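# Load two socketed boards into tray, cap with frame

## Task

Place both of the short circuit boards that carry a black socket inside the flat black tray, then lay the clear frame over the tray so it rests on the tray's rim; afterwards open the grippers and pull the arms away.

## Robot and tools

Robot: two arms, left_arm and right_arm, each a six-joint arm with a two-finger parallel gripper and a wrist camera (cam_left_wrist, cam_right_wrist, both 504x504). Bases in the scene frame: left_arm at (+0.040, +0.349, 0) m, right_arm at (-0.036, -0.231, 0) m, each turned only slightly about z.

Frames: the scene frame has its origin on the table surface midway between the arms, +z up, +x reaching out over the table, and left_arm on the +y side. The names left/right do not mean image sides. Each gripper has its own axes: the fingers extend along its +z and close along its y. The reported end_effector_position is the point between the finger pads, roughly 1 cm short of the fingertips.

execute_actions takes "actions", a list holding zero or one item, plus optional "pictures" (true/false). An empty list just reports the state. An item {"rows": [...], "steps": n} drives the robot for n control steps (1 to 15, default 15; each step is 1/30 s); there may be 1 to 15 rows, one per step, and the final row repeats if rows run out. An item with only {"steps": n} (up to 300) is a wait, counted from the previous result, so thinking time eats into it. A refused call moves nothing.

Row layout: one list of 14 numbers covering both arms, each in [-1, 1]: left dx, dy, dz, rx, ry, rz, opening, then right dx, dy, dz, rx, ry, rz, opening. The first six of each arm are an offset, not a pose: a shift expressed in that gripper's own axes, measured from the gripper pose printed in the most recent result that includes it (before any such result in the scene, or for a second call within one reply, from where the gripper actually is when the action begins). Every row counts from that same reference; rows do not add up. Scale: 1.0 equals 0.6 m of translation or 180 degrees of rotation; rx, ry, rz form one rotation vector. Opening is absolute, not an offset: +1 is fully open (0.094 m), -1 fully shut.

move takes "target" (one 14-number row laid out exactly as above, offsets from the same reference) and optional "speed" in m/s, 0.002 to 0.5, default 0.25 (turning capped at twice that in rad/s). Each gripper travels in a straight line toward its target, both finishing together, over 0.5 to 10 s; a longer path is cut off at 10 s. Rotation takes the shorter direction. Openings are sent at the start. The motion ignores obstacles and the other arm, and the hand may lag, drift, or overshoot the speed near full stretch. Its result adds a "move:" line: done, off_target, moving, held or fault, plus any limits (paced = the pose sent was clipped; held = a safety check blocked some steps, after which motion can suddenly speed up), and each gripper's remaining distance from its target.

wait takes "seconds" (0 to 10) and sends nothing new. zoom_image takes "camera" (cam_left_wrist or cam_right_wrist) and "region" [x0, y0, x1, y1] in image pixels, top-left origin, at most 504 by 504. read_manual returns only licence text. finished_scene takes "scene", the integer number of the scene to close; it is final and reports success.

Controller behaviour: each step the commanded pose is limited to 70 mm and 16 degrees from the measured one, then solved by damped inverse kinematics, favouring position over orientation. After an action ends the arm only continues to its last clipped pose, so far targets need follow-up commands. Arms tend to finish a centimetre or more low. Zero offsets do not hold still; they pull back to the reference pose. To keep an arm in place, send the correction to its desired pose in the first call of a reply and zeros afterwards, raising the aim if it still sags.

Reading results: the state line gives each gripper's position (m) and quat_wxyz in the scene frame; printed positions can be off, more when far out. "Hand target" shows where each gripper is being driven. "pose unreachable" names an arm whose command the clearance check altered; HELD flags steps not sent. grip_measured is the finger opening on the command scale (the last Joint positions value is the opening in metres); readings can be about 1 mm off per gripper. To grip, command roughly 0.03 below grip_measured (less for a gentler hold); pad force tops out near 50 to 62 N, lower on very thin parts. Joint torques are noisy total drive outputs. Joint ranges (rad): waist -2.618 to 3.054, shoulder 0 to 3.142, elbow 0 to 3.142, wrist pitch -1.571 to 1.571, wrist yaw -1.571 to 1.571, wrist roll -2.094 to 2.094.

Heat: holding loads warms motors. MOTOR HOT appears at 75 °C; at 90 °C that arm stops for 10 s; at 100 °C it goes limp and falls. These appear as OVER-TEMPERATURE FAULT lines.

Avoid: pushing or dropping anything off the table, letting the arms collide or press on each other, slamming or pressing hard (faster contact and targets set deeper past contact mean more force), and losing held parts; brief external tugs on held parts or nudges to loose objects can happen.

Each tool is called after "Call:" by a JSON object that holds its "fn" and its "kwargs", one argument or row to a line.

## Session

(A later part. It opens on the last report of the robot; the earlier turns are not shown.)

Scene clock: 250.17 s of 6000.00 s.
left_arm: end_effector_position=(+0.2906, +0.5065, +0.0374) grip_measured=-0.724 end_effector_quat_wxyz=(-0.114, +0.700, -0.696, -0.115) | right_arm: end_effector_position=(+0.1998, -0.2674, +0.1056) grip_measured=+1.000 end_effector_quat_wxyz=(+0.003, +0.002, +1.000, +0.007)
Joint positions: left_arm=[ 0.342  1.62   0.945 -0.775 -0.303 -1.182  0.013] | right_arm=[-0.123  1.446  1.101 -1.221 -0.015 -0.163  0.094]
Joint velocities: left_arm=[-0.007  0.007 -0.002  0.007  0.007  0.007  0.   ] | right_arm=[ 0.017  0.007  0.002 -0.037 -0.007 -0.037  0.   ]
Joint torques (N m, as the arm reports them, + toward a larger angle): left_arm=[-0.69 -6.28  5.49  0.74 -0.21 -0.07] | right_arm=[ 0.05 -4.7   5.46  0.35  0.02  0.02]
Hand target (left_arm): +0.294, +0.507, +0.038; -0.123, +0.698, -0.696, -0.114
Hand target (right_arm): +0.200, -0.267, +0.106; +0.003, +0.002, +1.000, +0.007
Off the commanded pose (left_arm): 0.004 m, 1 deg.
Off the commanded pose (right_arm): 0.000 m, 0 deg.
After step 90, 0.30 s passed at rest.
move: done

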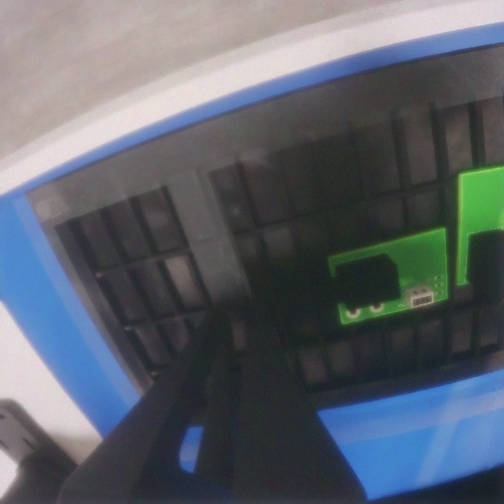

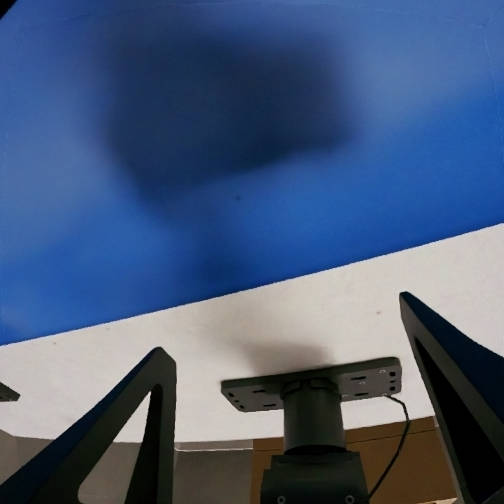

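Call:
{"fn": "move", "kwargs": {
  "target": [0.003,0,0.017,0,0,0,-0.76,0,0,0,0,0,0,1],
  "speed": 0.02
}}

Call:
{"fn": "move", "kwargs": {
  "target": [0,0,0,0,0,0,-0.4,0,0,0,0,0,0,1]
}}

Call:
{"fn": "move", "kwargs": {
  "target": [0,-0.05,-0.25,0,0,0,-0.4,0,0,0,0,0,0,1],
  "speed": 0.15
}}

Call:
{"fn": "zoom_image", "kwargs": {
  "camera": "cam_left_wrist",
  "region": [80,20,480,320]
}}

Scene clock: 254.50 s of 6000.00 s.
left_arm: end_effector_position=(+0.2898, +0.5054, +0.0285) grip_measured=-0.724 end_effector_quat_wxyz=(-0.109, +0.700, -0.697, -0.115) | right_arm: end_effector_position=(+0.1998, -0.2674, +0.1056) grip_measured=+1.000 end_effector_quat_wxyz=(+0.003, +0.002, +1.000, +0.007)
Joint positions: left_arm=[ 0.342  1.639  0.928 -0.749 -0.298 -1.182  0.013] | right_arm=[-0.123  1.446  1.101 -1.221 -0.015 -0.163  0.094]
Joint velocities: left_arm=[-0.002 -0.007 -0.012  0.022  0.007 -0.037 -0.   ] | right_arm=[-0.007 -0.007 -0.012 -0.007  0.037  0.022  0.   ]
Joint torques (N m, as the arm reports them, + toward a larger angle): left_arm=[ 0.32 -6.49  5.19  0.76 -0.1   0.06] | right_arm=[ 0.03 -4.7   5.47  0.35  0.02  0.03]
Hand target (left_arm): +0.291, +0.508, +0.027; -0.114, +0.700, -0.696, -0.115
Hand target (right_arm): +0.200, -0.267, +0.106; +0.003, +0.002, +1.000, +0.007
Off the commanded pose (left_arm): 0.003 m, 1 deg.
Off the commanded pose (right_arm): 0.000 m, 0 deg.
After step 90, 0.60 s passed at rest.
move: done

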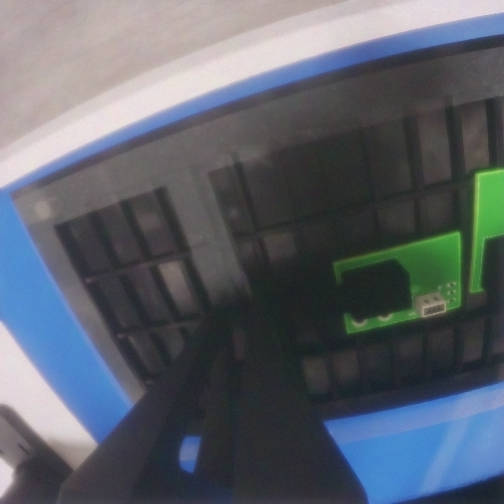

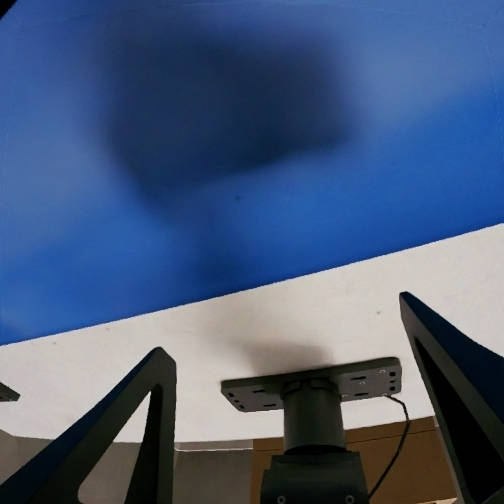

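Scene clock: 255.00 s of 6000.00 s.
left_arm: end_effector_position=(+0.2900, +0.5050, +0.0284) grip_measured=-0.402 end_effector_quat_wxyz=(-0.108, +0.700, -0.697, -0.114) | right_arm: end_effector_position=(+0.1998, -0.2674, +0.1056) grip_measured=+1.000 end_effector_quat_wxyz=(+0.003, +0.002, +1.000, +0.007)
Joint positions: left_arm=[ 0.342  1.639  0.928 -0.749 -0.296 -1.182  0.028] | right_arm=[-0.123  1.446  1.101 -1.221 -0.015 -0.163  0.094]
Joint velocities: left_arm=[-0.007 -0.002 -0.007 -0.11   0.022 -0.066  0.   ] | right_arm=[-0.007 -0.002 -0.007 -0.066 -0.037 -0.022  0.   ]
Joint torques (N m, as the arm reports them, + toward a larger angle): left_arm=[-0.02 -6.41  5.98  0.51 -0.12  0.01] | right_arm=[ 0.04 -4.71  5.44  0.34  0.02  0.02]
Hand target (left_arm): +0.290, +0.505, +0.029; -0.109, +0.700, -0.697, -0.115
Hand target (right_arm): +0.200, -0.267, +0.106; +0.003, +0.002, +1.000, +0.007
Off the commanded pose (left_arm): 0.000 m, 0 deg.
Off the commanded pose (right_arm): 0.000 m, 0 deg.
move: done

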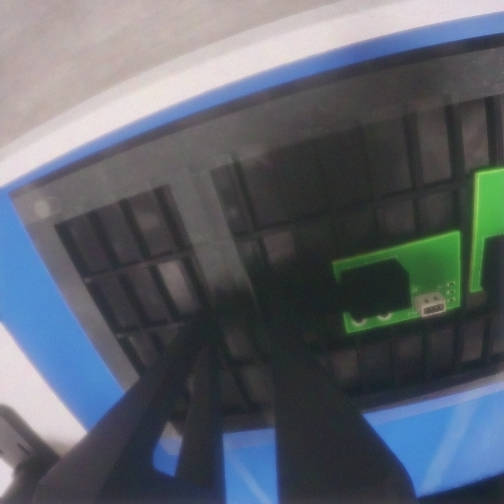

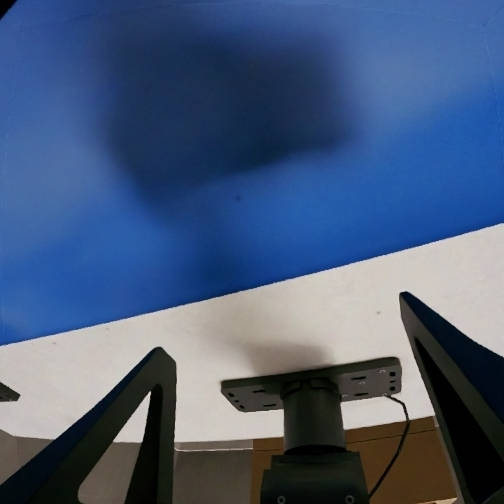

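Scene clock: 256.67 s of 6000.00 s.
left_arm: end_effector_position=(+0.3176, +0.4588, +0.1638) grip_measured=-0.402 end_effector_quat_wxyz=(-0.098, +0.698, -0.700, -0.111) | right_arm: end_effector_position=(+0.1998, -0.2674, +0.1056) grip_measured=+1.000 end_effector_quat_wxyz=(+0.003, +0.002, +1.000, +0.007)
Joint positions: left_arm=[ 0.163  1.617  1.464 -1.376 -0.295 -1.364  0.028] | right_arm=[-0.123  1.446  1.101 -1.221 -0.015 -0.163  0.094]
Joint velocities: left_arm=[ 0.007  0.012 -0.017  0.037  0.051  0.051  0.001] | right_arm=[-0.012 -0.002  0.002 -0.066  0.037 -0.007  0.   ]
Joint torques (N m, as the arm reports them, + toward a larger angle): left_arm=[-1.   -6.72  8.76  0.28 -0.3  -0.07] | right_arm=[ 0.03 -4.68  5.45  0.33  0.01  0.02]
Hand target (left_arm): +0.320, +0.459, +0.171; -0.109, +0.699, -0.697, -0.113
Hand target (right_arm): +0.200, -0.267, +0.106; +0.003, +0.002, +1.000, +0.007
Off the commanded pose (left_arm): 0.008 m, 1 deg.
Off the commanded pose (right_arm): 0.000 m, 0 deg.
move: done

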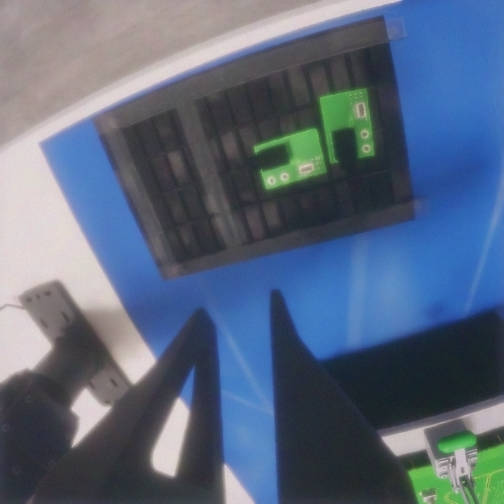

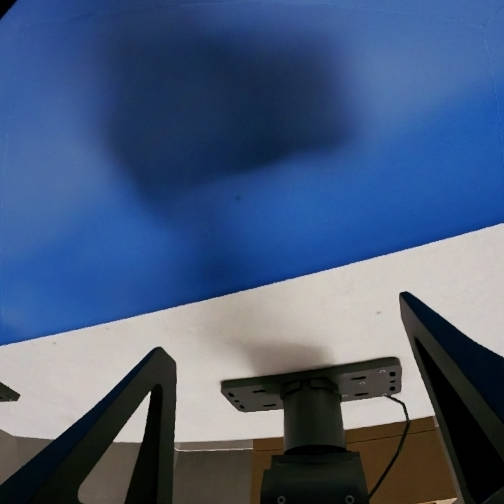

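Region (80, 20, 480, 320) of cam_left_wrist's 504x504 image, scaled by 1.260, with more detail than that image has; it fills the top 378 rows of this view, and the rest is white.

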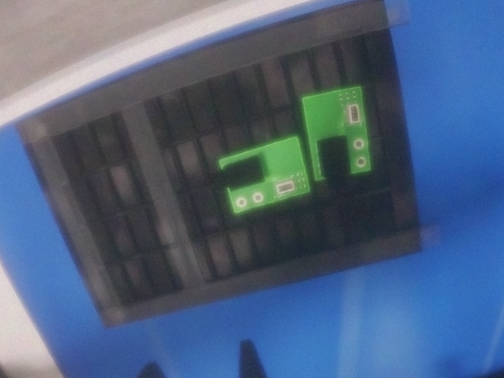

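Call:
{"fn": "zoom_image", "kwargs": {
  "camera": "cam_left_wrist",
  "region": [340,0,460,240]
}}

Call:
{"fn": "move", "kwargs": {
  "target": [-0.007,0.041,0.238,0.004,-0.008,0,-0.3,0,0,0,0,0,0,1],
  "speed": 0.08
}}

Region (340, 0, 460, 240) of cam_left_wrist's 504x504 image, scaled by 2.100, with more detail than that image has.

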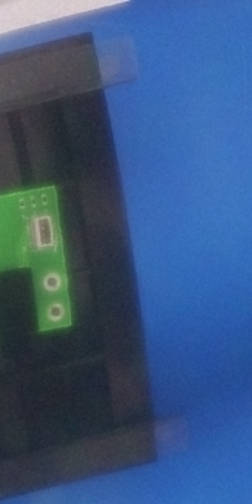

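Scene clock: 262.97 s of 6000.00 s.
left_arm: end_effector_position=(+0.2910, +0.4988, +0.0285) grip_measured=-0.302 end_effector_quat_wxyz=(-0.104, +0.696, -0.701, -0.114) | right_arm: end_effector_position=(+0.1998, -0.2674, +0.1056) grip_measured=+1.000 end_effector_quat_wxyz=(+0.003, +0.002, +1.000, +0.007)
Joint positions: left_arm=[ 0.322  1.64   0.932 -0.763 -0.294 -1.193  0.033] | right_arm=[-0.123  1.446  1.101 -1.221 -0.015 -0.163  0.094]
Joint velocities: left_arm=[-0.017 -0.002 -0.007  0.007  0.007  0.095 -0.   ] | right_arm=[ 0.002  0.002  0.002 -0.037 -0.051  0.022  0.   ]
Joint torques (N m, as the arm reports them, + toward a larger angle): left_arm=[ 0.87 -6.49  5.57  0.65 -0.2   0.1 ] | right_arm=[ 0.05 -4.67  5.45  0.35  0.02  0.02]
Hand target (left_arm): +0.291, +0.504, +0.029; -0.111, +0.696, -0.700, -0.116
Hand target (right_arm): +0.200, -0.267, +0.106; +0.003, +0.002, +1.000, +0.007
Off the commanded pose (left_arm): 0.006 m, 1 deg.
Off the commanded pose (right_arm): 0.000 m, 0 deg.
After step 90, 0.90 s passed at rest.
move: done

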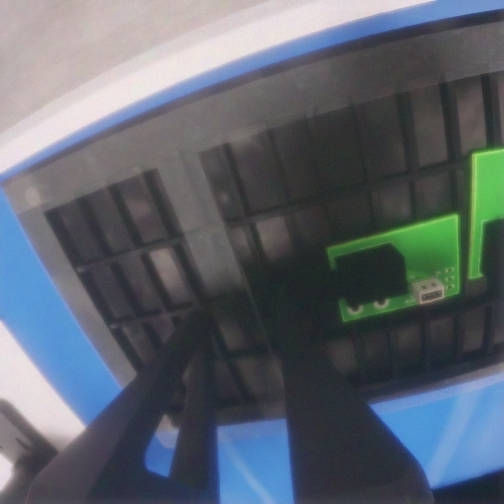

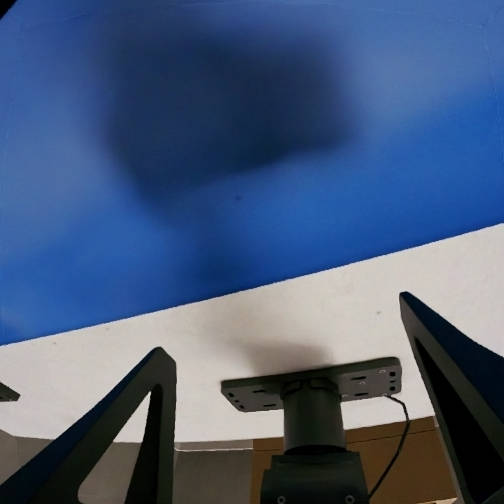

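Call:
{"fn": "move", "kwargs": {
  "target": [0,0,0,0,0,0,-0.76,0,0,0,0,0,0,1]
}}

Call:
{"fn": "move", "kwargs": {
  "target": [-0.022,0,-0.05,0.02,0,-0.008,-0.76,0,0,0,0,0,0,1],
  "speed": 0.04
}}

Scene clock: 266.40 s of 6000.00 s.
left_arm: end_effector_position=(+0.2914, +0.4985, +0.0284) grip_measured=-0.729 end_effector_quat_wxyz=(-0.104, +0.696, -0.701, -0.112) | right_arm: end_effector_position=(+0.1998, -0.2674, +0.1056) grip_measured=+1.000 end_effector_quat_wxyz=(+0.003, +0.002, +1.000, +0.007)
Joint positions: left_arm=[ 0.322  1.64   0.932 -0.762 -0.291 -1.192  0.013] | right_arm=[-0.123  1.446  1.101 -1.221 -0.015 -0.163  0.094]
Joint velocities: left_arm=[-0.022 -0.002 -0.002  0.037 -0.022  0.022 -0.002] | right_arm=[ 0.007  0.002 -0.012 -0.051 -0.051  0.007  0.   ]
Joint torques (N m, as the arm reports them, + toward a larger angle): left_arm=[ 0.08 -6.36  5.8   0.49 -0.14  0.02] | right_arm=[ 0.03 -4.71  5.47  0.35  0.02  0.02]
Hand target (left_arm): +0.291, +0.499, +0.028; -0.104, +0.696, -0.701, -0.114
Hand target (right_arm): +0.200, -0.267, +0.106; +0.003, +0.002, +1.000, +0.007
Off the commanded pose (left_arm): 0.000 m, 0 deg.
Off the commanded pose (right_arm): 0.000 m, 0 deg.
move: done

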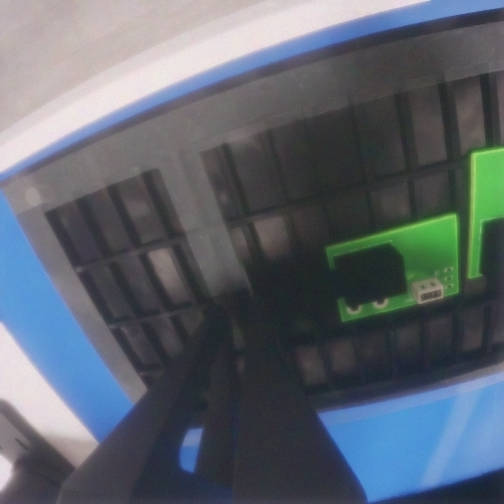

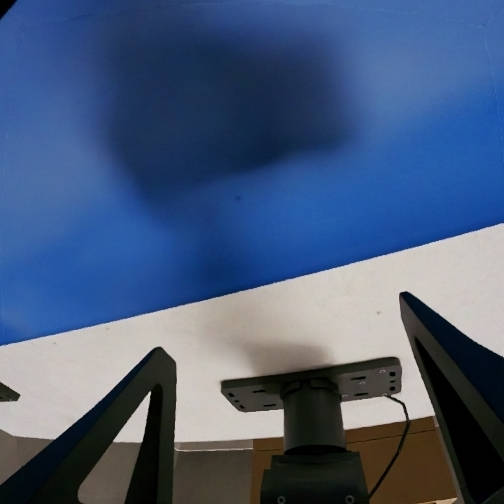

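Scene clock: 267.53 s of 6000.00 s.
left_arm: end_effector_position=(+0.2838, +0.4954, +0.0458) grip_measured=-0.729 end_effector_quat_wxyz=(-0.106, +0.700, -0.699, -0.096) | right_arm: end_effector_position=(+0.1998, -0.2674, +0.1056) grip_measured=+1.000 end_effector_quat_wxyz=(+0.003, +0.002, +1.000, +0.007)
Joint positions: left_arm=[ 0.339  1.563  0.932 -0.82  -0.262 -1.183  0.013] | right_arm=[-0.123  1.446  1.101 -1.221 -0.015 -0.163  0.094]
Joint velocities: left_arm=[-0.002 -0.002  0.002  0.007  0.066  0.095 -0.001] | right_arm=[-0.032 -0.002  0.002 -0.051 -0.022  0.007  0.   ]
Joint torques (N m, as the arm reports them, + toward a larger angle): left_arm=[ 0.98 -7.93  9.28  0.38 -0.15  0.09] | right_arm=[ 0.05 -4.7   5.48  0.35  0.01  0.02]
Hand target (left_arm): +0.291, +0.502, +0.061; -0.127, +0.701, -0.696, -0.089
Hand target (right_arm): +0.200, -0.267, +0.106; +0.003, +0.002, +1.000, +0.007
Off the commanded pose (left_arm): 0.018 m, 3 deg.
Off the commanded pose (right_arm): 0.000 m, 0 deg.
move: off_target (left_arm)

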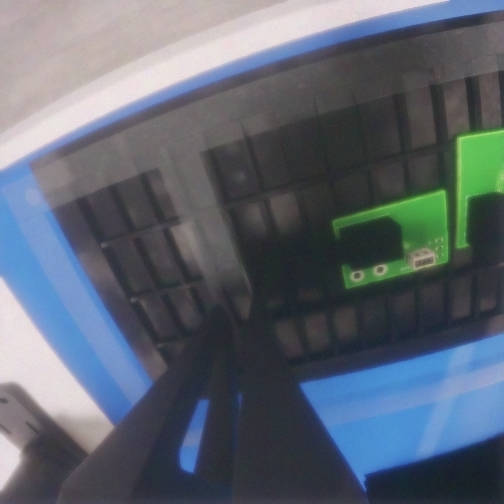

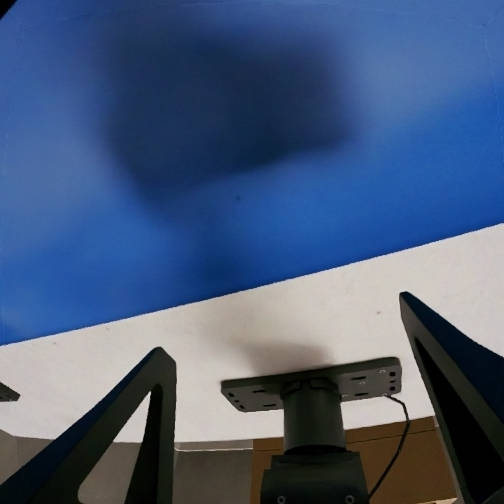

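Call:
{"fn": "move", "kwargs": {
  "target": [-0.013,-0.002,0.02,0,-0.008,-0.008,-0.76,0,0,0,0,0,0,1],
  "speed": 0.03
}}

Scene clock: 273.97 s of 6000.00 s.
left_arm: end_effector_position=(+0.2849, +0.4986, +0.0358) grip_measured=-0.729 end_effector_quat_wxyz=(-0.104, +0.704, -0.696, -0.096) | right_arm: end_effector_position=(+0.1998, -0.2674, +0.1056) grip_measured=+1.000 end_effector_quat_wxyz=(+0.003, +0.002, +1.000, +0.007)
Joint positions: left_arm=[ 0.349  1.592  0.918 -0.779 -0.26  -1.182  0.013] | right_arm=[-0.123  1.446  1.101 -1.221 -0.015 -0.163  0.094]
Joint velocities: left_arm=[-0.027 -0.007 -0.002 -0.066 -0.066  0.051  0.001] | right_arm=[ 0.012 -0.002 -0.007  0.095 -0.081  0.037  0.   ]
Joint torques (N m, as the arm reports them, + toward a larger angle): left_arm=[ 0.87 -6.03  5.65  0.73 -0.34  0.04] | right_arm=[ 0.05 -4.71  5.44  0.34  0.02  0.01]
Hand target (left_arm): +0.285, +0.506, +0.037; -0.116, +0.708, -0.689, -0.104
Hand target (right_arm): +0.200, -0.267, +0.106; +0.003, +0.002, +1.000, +0.007
Off the commanded pose (left_arm): 0.008 m, 2 deg.
Off the commanded pose (right_arm): 0.000 m, 0 deg.
After step 90, 2.50 s passed at rest.
move: done

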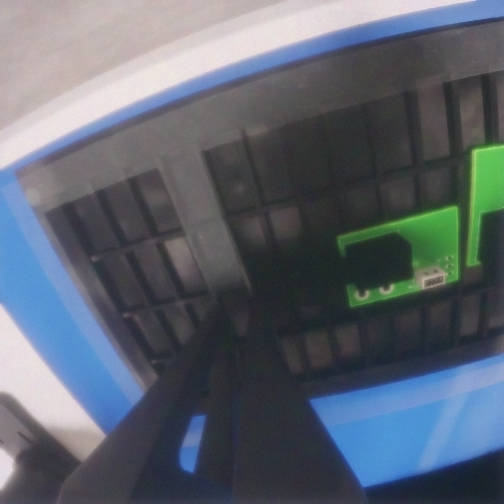

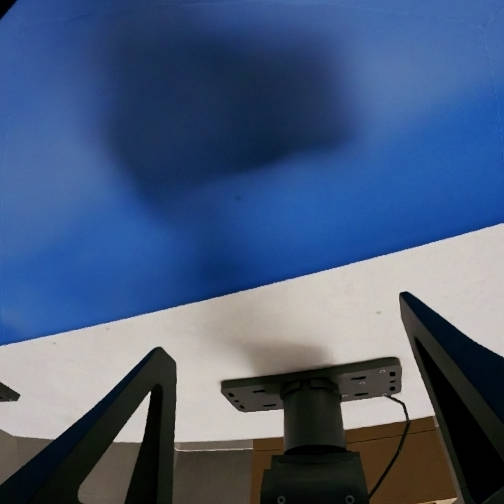

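Call:
{"fn": "move", "kwargs": {
  "target": [-0.008,0.003,0.016,0,0,0,-0.76,0,0,0,0,0,0,1],
  "speed": 0.02
}}

Call:
{"fn": "move", "kwargs": {
  "target": [0,0,0,0,0,0,-0.3,0,0,0,0,0,0,1]
}}

Call:
{"fn": "move", "kwargs": {
  "target": [0,-0.06,-0.25,0,0,0,-0.3,0,0,0,0,0,0,1],
  "speed": 0.15
}}

Call:
{"fn": "zoom_image", "kwargs": {
  "camera": "cam_left_wrist",
  "region": [60,0,460,300]
}}

Scene clock: 279.13 s of 6000.00 s.
left_arm: end_effector_position=(+0.2856, +0.5023, +0.0311) grip_measured=-0.729 end_effector_quat_wxyz=(-0.105, +0.704, -0.697, -0.094) | right_arm: end_effector_position=(+0.1998, -0.2674, +0.1056) grip_measured=+1.000 end_effector_quat_wxyz=(+0.003, +0.002, +1.000, +0.007)
Joint positions: left_arm=[ 0.364  1.604  0.91  -0.752 -0.254 -1.167  0.013] | right_arm=[-0.123  1.446  1.101 -1.221 -0.015 -0.163  0.094]
Joint velocities: left_arm=[ 0.002  0.007 -0.002  0.037 -0.007 -0.007  0.001] | right_arm=[-0.017  0.002 -0.017 -0.051 -0.007 -0.037  0.   ]
Joint torques (N m, as the arm reports them, + toward a larger angle): left_arm=[ 1.34 -5.76  5.03  0.76 -0.17  0.12] | right_arm=[ 0.05 -4.72  5.45  0.35  0.01  0.03]
Hand target (left_arm): +0.283, +0.506, +0.028; -0.104, +0.704, -0.696, -0.096
Hand target (right_arm): +0.200, -0.267, +0.106; +0.003, +0.002, +1.000, +0.007
Off the commanded pose (left_arm): 0.005 m, 0 deg.
Off the commanded pose (right_arm): 0.000 m, 0 deg.
After step 90, 1.40 s passed at rest.
move: done

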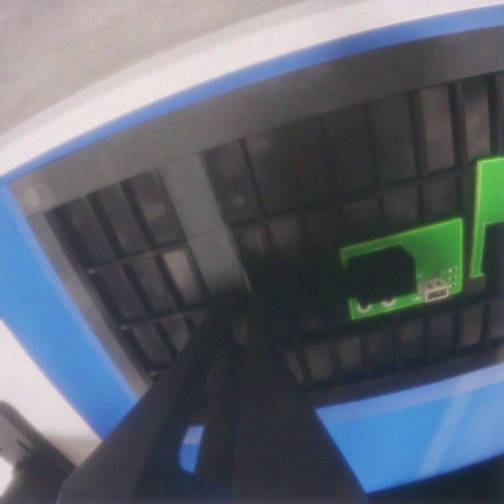

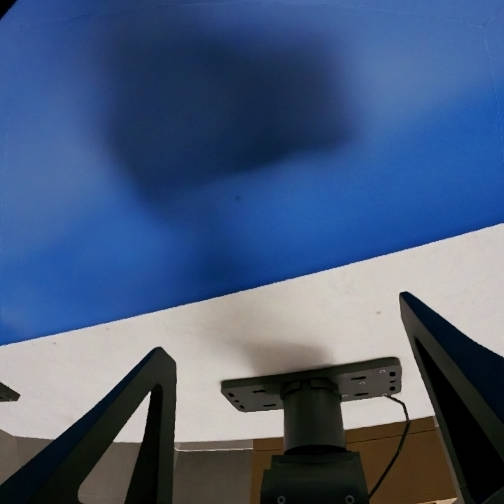

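Scene clock: 279.63 s of 6000.00 s.
left_arm: end_effector_position=(+0.2858, +0.5020, +0.0310) grip_measured=-0.302 end_effector_quat_wxyz=(-0.104, +0.704, -0.697, -0.093) | right_arm: end_effector_position=(+0.1998, -0.2674, +0.1056) grip_measured=+1.000 end_effector_quat_wxyz=(+0.003, +0.002, +1.000, +0.007)
Joint positions: left_arm=[ 0.364  1.604  0.91  -0.752 -0.252 -1.167  0.033] | right_arm=[-0.123  1.446  1.101 -1.221 -0.015 -0.163  0.094]
Joint velocities: left_arm=[-0.017  0.017 -0.007 -0.051 -0.11  -0.022  0.   ] | right_arm=[-0.017 -0.002 -0.007  0.007 -0.007 -0.022  0.   ]
Joint torques (N m, as the arm reports them, + toward a larger angle): left_arm=[-0.18 -6.    5.94  0.5  -0.15  0.04] | right_arm=[ 0.05 -4.71  5.45  0.34  0.02  0.03]
Hand target (left_arm): +0.286, +0.502, +0.031; -0.105, +0.704, -0.697, -0.094
Hand target (right_arm): +0.200, -0.267, +0.106; +0.003, +0.002, +1.000, +0.007
Off the commanded pose (left_arm): 0.000 m, 0 deg.
Off the commanded pose (right_arm): 0.000 m, 0 deg.
move: done

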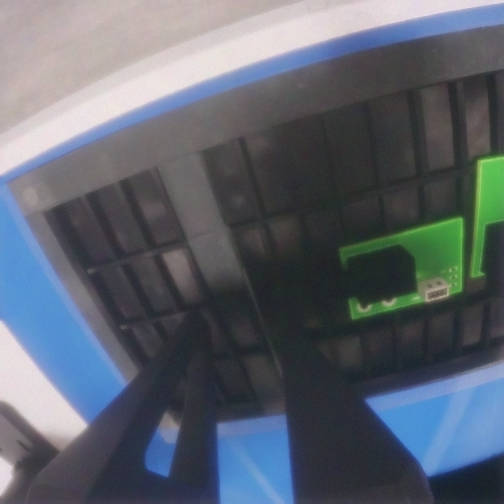

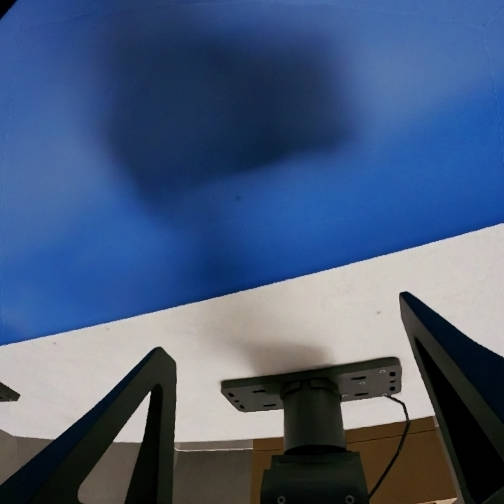

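Scene clock: 281.33 s of 6000.00 s.
left_arm: end_effector_position=(+0.3159, +0.4607, +0.1688) grip_measured=-0.302 end_effector_quat_wxyz=(-0.094, +0.703, -0.700, -0.090) | right_arm: end_effector_position=(+0.1998, -0.2674, +0.1056) grip_measured=+1.000 end_effector_quat_wxyz=(+0.003, +0.002, +1.000, +0.007)
Joint positions: left_arm=[ 0.196  1.599  1.472 -1.378 -0.252 -1.337  0.033] | right_arm=[-0.123  1.446  1.101 -1.221 -0.015 -0.163  0.094]
Joint velocities: left_arm=[ 0.007 -0.012 -0.002 -0.051  0.022  0.022  0.001] | right_arm=[-0.002 -0.012 -0.002 -0.066 -0.022  0.007  0.   ]
Joint torques (N m, as the arm reports them, + toward a larger angle): left_arm=[-0.81 -6.62  9.02  0.35 -0.24 -0.03] | right_arm=[ 0.03 -4.68  5.46  0.35  0.01  0.02]
Hand target (left_arm): +0.318, +0.462, +0.176; -0.105, +0.704, -0.697, -0.093
Hand target (right_arm): +0.200, -0.267, +0.106; +0.003, +0.002, +1.000, +0.007
Off the commanded pose (left_arm): 0.008 m, 1 deg.
Off the commanded pose (right_arm): 0.000 m, 0 deg.
move: done

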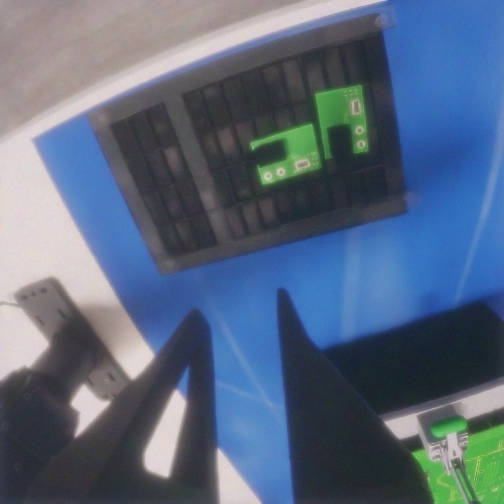

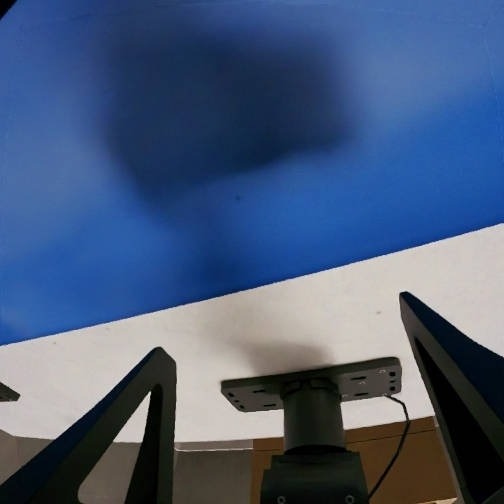

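Region (60, 0, 460, 300) of cam_left_wrist's 504x504 image, scaled by 1.260, with more detail than that image has; it fills the top 378 rows of this view, and the rest is white.

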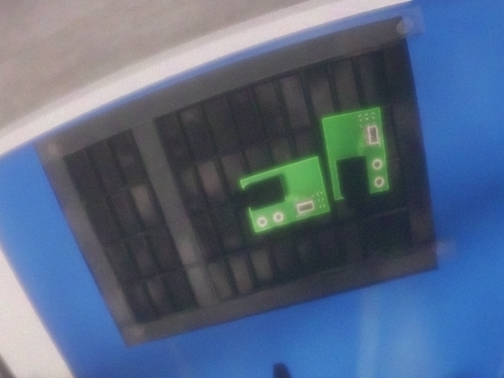

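Call:
{"fn": "move", "kwargs": {
  "target": [-0.007,0.061,0.239,0.004,0,0,-0.2,0,0,0,0,0,0,1],
  "speed": 0.08
}}

Scene clock: 287.23 s of 6000.00 s.
left_arm: end_effector_position=(+0.2803, +0.4970, +0.0315) grip_measured=-0.202 end_effector_quat_wxyz=(-0.093, +0.702, -0.701, -0.086) | right_arm: end_effector_position=(+0.1998, -0.2674, +0.1056) grip_measured=+1.000 end_effector_quat_wxyz=(+0.003, +0.002, +1.000, +0.007)
Joint positions: left_arm=[ 0.368  1.588  0.902 -0.775 -0.23  -1.157  0.037] | right_arm=[-0.123  1.446  1.101 -1.221 -0.015 -0.163  0.094]
Joint velocities: left_arm=[ 0.002  0.002  0.007  0.037  0.066 -0.022  0.001] | right_arm=[-0.012 -0.002  0.002  0.081 -0.037 -0.007  0.   ]
Joint torques (N m, as the arm reports them, + toward a larger angle): left_arm=[ 0.76 -5.67  5.59  0.68 -0.11  0.13] | right_arm=[ 0.06 -4.72  5.47  0.37  0.02  0.02]
Hand target (left_arm): +0.281, +0.501, +0.030; -0.097, +0.702, -0.700, -0.086
Hand target (right_arm): +0.200, -0.267, +0.106; +0.003, +0.002, +1.000, +0.007
Off the commanded pose (left_arm): 0.005 m, 1 deg.
Off the commanded pose (right_arm): 0.000 m, 0 deg.
After step 90, 0.47 s passed at rest.
move: done

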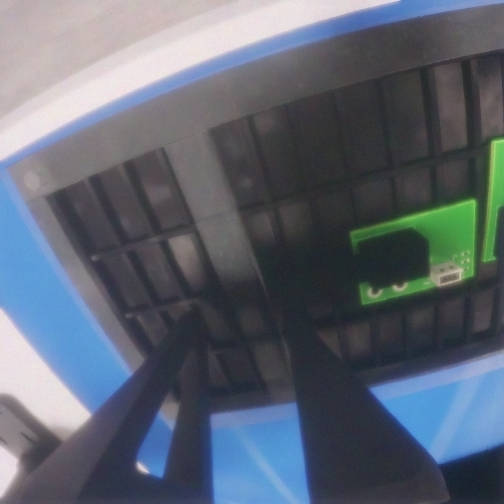

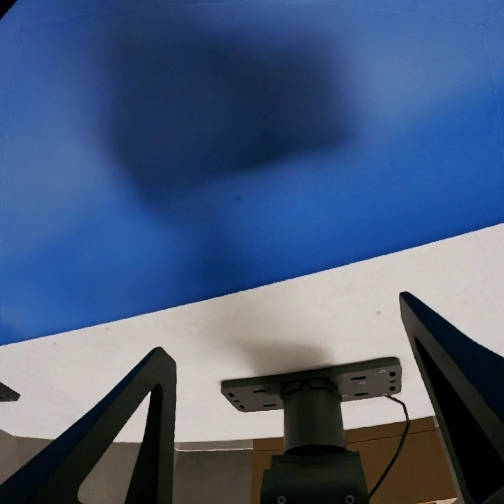

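Call:
{"fn": "move", "kwargs": {
  "target": [0,0,0,0,0,0,-0.74,0,0,0,0,0,0,1]
}}

Call:
{"fn": "move", "kwargs": {
  "target": [0,0,0,0,0,0,-0.2,0,0,0,0,0,0,1]
}}

Call:
{"fn": "move", "kwargs": {
  "target": [-0.03,-0.08,-0.25,0,0,0,-0.2,0,0,0,0,0,0,1],
  "speed": 0.15
}}

Call:
{"fn": "zoom_image", "kwargs": {
  "camera": "cam_left_wrist",
  "region": [60,0,460,300]
}}

Scene clock: 292.17 s of 6000.00 s.
left_arm: end_effector_position=(+0.2807, +0.4967, +0.0314) grip_measured=-0.723 end_effector_quat_wxyz=(-0.093, +0.702, -0.701, -0.085) | right_arm: end_effector_position=(+0.1998, -0.2674, +0.1056) grip_measured=+1.000 end_effector_quat_wxyz=(+0.003, +0.002, +1.000, +0.007)
Joint positions: left_arm=[ 0.368  1.588  0.902 -0.774 -0.228 -1.157  0.013] | right_arm=[-0.123  1.446  1.101 -1.221 -0.015 -0.163  0.094]
Joint velocities: left_arm=[-0.012 -0.007 -0.002  0.022 -0.037 -0.022 -0.001] | right_arm=[-0.002 -0.012  0.007  0.007 -0.007 -0.066  0.   ]
Joint torques (N m, as the arm reports them, + toward a larger angle): left_arm=[ 0.   -5.84  5.93  0.51 -0.11  0.01] | right_arm=[ 0.04 -4.71  5.43  0.34  0.02  0.02]
Hand target (left_arm): +0.280, +0.497, +0.032; -0.093, +0.702, -0.701, -0.086
Hand target (right_arm): +0.200, -0.267, +0.106; +0.003, +0.002, +1.000, +0.007
Off the commanded pose (left_arm): 0.000 m, 0 deg.
Off the commanded pose (right_arm): 0.000 m, 0 deg.
After step 90, 1.23 s passed at rest.
move: done

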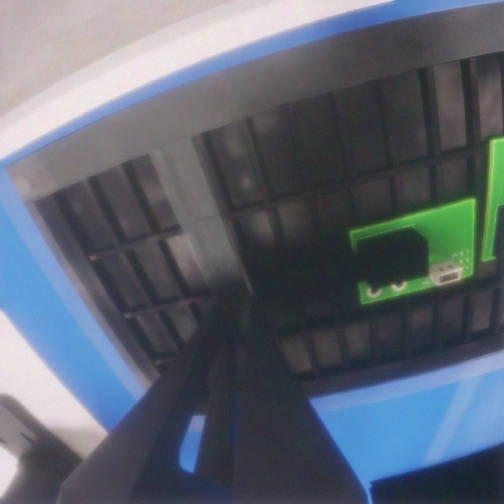

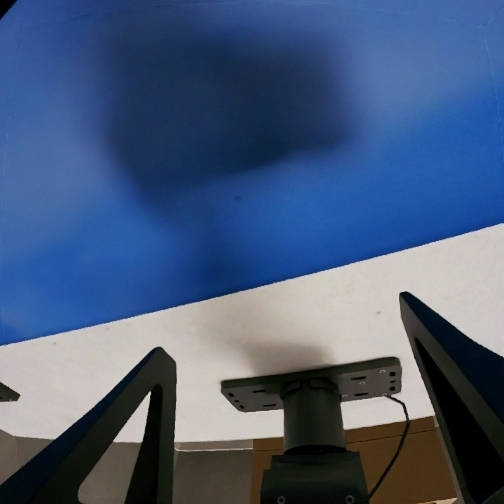

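Scene clock: 292.67 s of 6000.00 s.
left_arm: end_effector_position=(+0.2807, +0.4966, +0.0314) grip_measured=-0.202 end_effector_quat_wxyz=(-0.093, +0.702, -0.701, -0.085) | right_arm: end_effector_position=(+0.1998, -0.2674, +0.1056) grip_measured=+1.000 end_effector_quat_wxyz=(+0.003, +0.002, +1.000, +0.007)
Joint positions: left_arm=[ 0.368  1.588  0.902 -0.774 -0.227 -1.157  0.037] | right_arm=[-0.123  1.446  1.101 -1.221 -0.015 -0.163  0.094]
Joint velocities: left_arm=[ 0.002  0.002  0.002 -0.007  0.007  0.007 -0.001] | right_arm=[-0.007  0.002 -0.007 -0.037  0.037 -0.022  0.   ]
Joint torques (N m, as the arm reports them, + toward a larger angle): left_arm=[-0.09 -6.08  6.07  0.51 -0.05  0.04] | right_arm=[ 0.03 -4.67  5.46  0.35  0.01  0.02]
Hand target (left_arm): +0.281, +0.497, +0.031; -0.093, +0.702, -0.701, -0.085
Hand target (right_arm): +0.200, -0.267, +0.106; +0.003, +0.002, +1.000, +0.007
Off the commanded pose (left_arm): 0.000 m, 0 deg.
Off the commanded pose (right_arm): 0.000 m, 0 deg.
move: done

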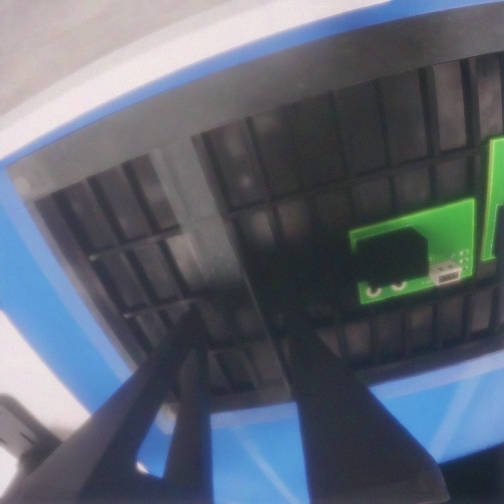

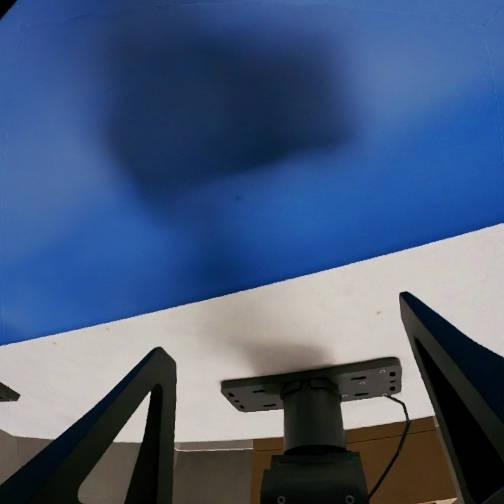

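Scene clock: 294.40 s of 6000.00 s.
left_arm: end_effector_position=(+0.3224, +0.4775, +0.1743) grip_measured=-0.202 end_effector_quat_wxyz=(-0.082, +0.701, -0.703, -0.084) | right_arm: end_effector_position=(+0.1998, -0.2674, +0.1056) grip_measured=+1.000 end_effector_quat_wxyz=(+0.003, +0.002, +1.000, +0.007)
Joint positions: left_arm=[ 0.259  1.651  1.554 -1.406 -0.226 -1.267  0.037] | right_arm=[-0.123  1.446  1.101 -1.221 -0.015 -0.163  0.094]
Joint velocities: left_arm=[-0.017 -0.007 -0.007 -0.037  0.022  0.037 -0.002] | right_arm=[ 0.002  0.007 -0.002  0.066 -0.007 -0.007  0.   ]
Joint torques (N m, as the arm reports them, + toward a larger angle): left_arm=[-0.96 -6.78  9.07  0.35 -0.21 -0.1 ] | right_arm=[ 0.01 -4.72  5.45  0.34  0.02  0.01]
Hand target (left_arm): +0.326, +0.477, +0.182; -0.093, +0.702, -0.701, -0.085
Hand target (right_arm): +0.200, -0.267, +0.106; +0.003, +0.002, +1.000, +0.007
Off the commanded pose (left_arm): 0.009 m, 1 deg.
Off the commanded pose (right_arm): 0.000 m, 0 deg.
move: done

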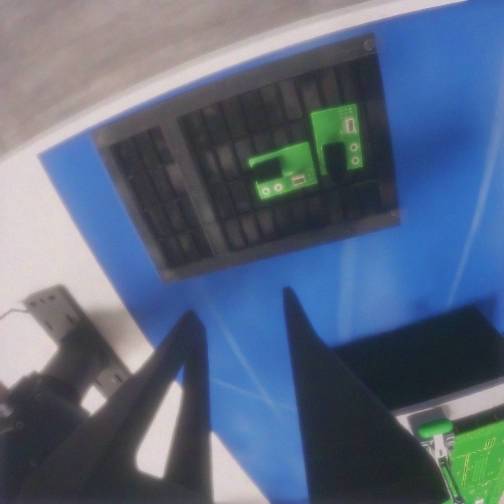

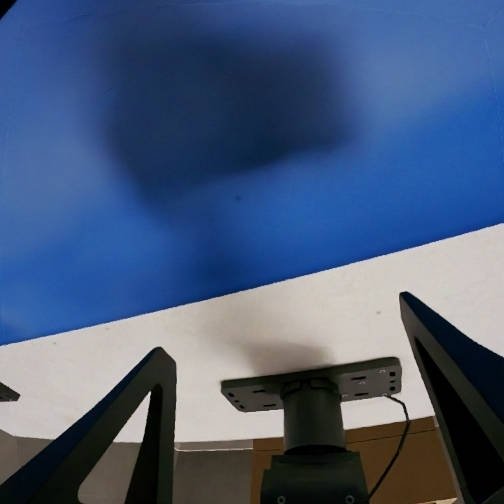

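Region (60, 0, 460, 300) of cam_left_wrist's 504x504 image, scaled by 1.260, with more detail than that image has; it fills the top 378 rows of this view, and the rest is white.

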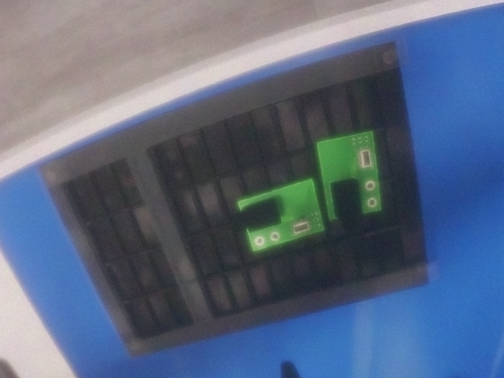

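Call:
{"fn": "finished_scene", "kwargs": {
  "scene": 1
}}

The scene is finished: the task was done.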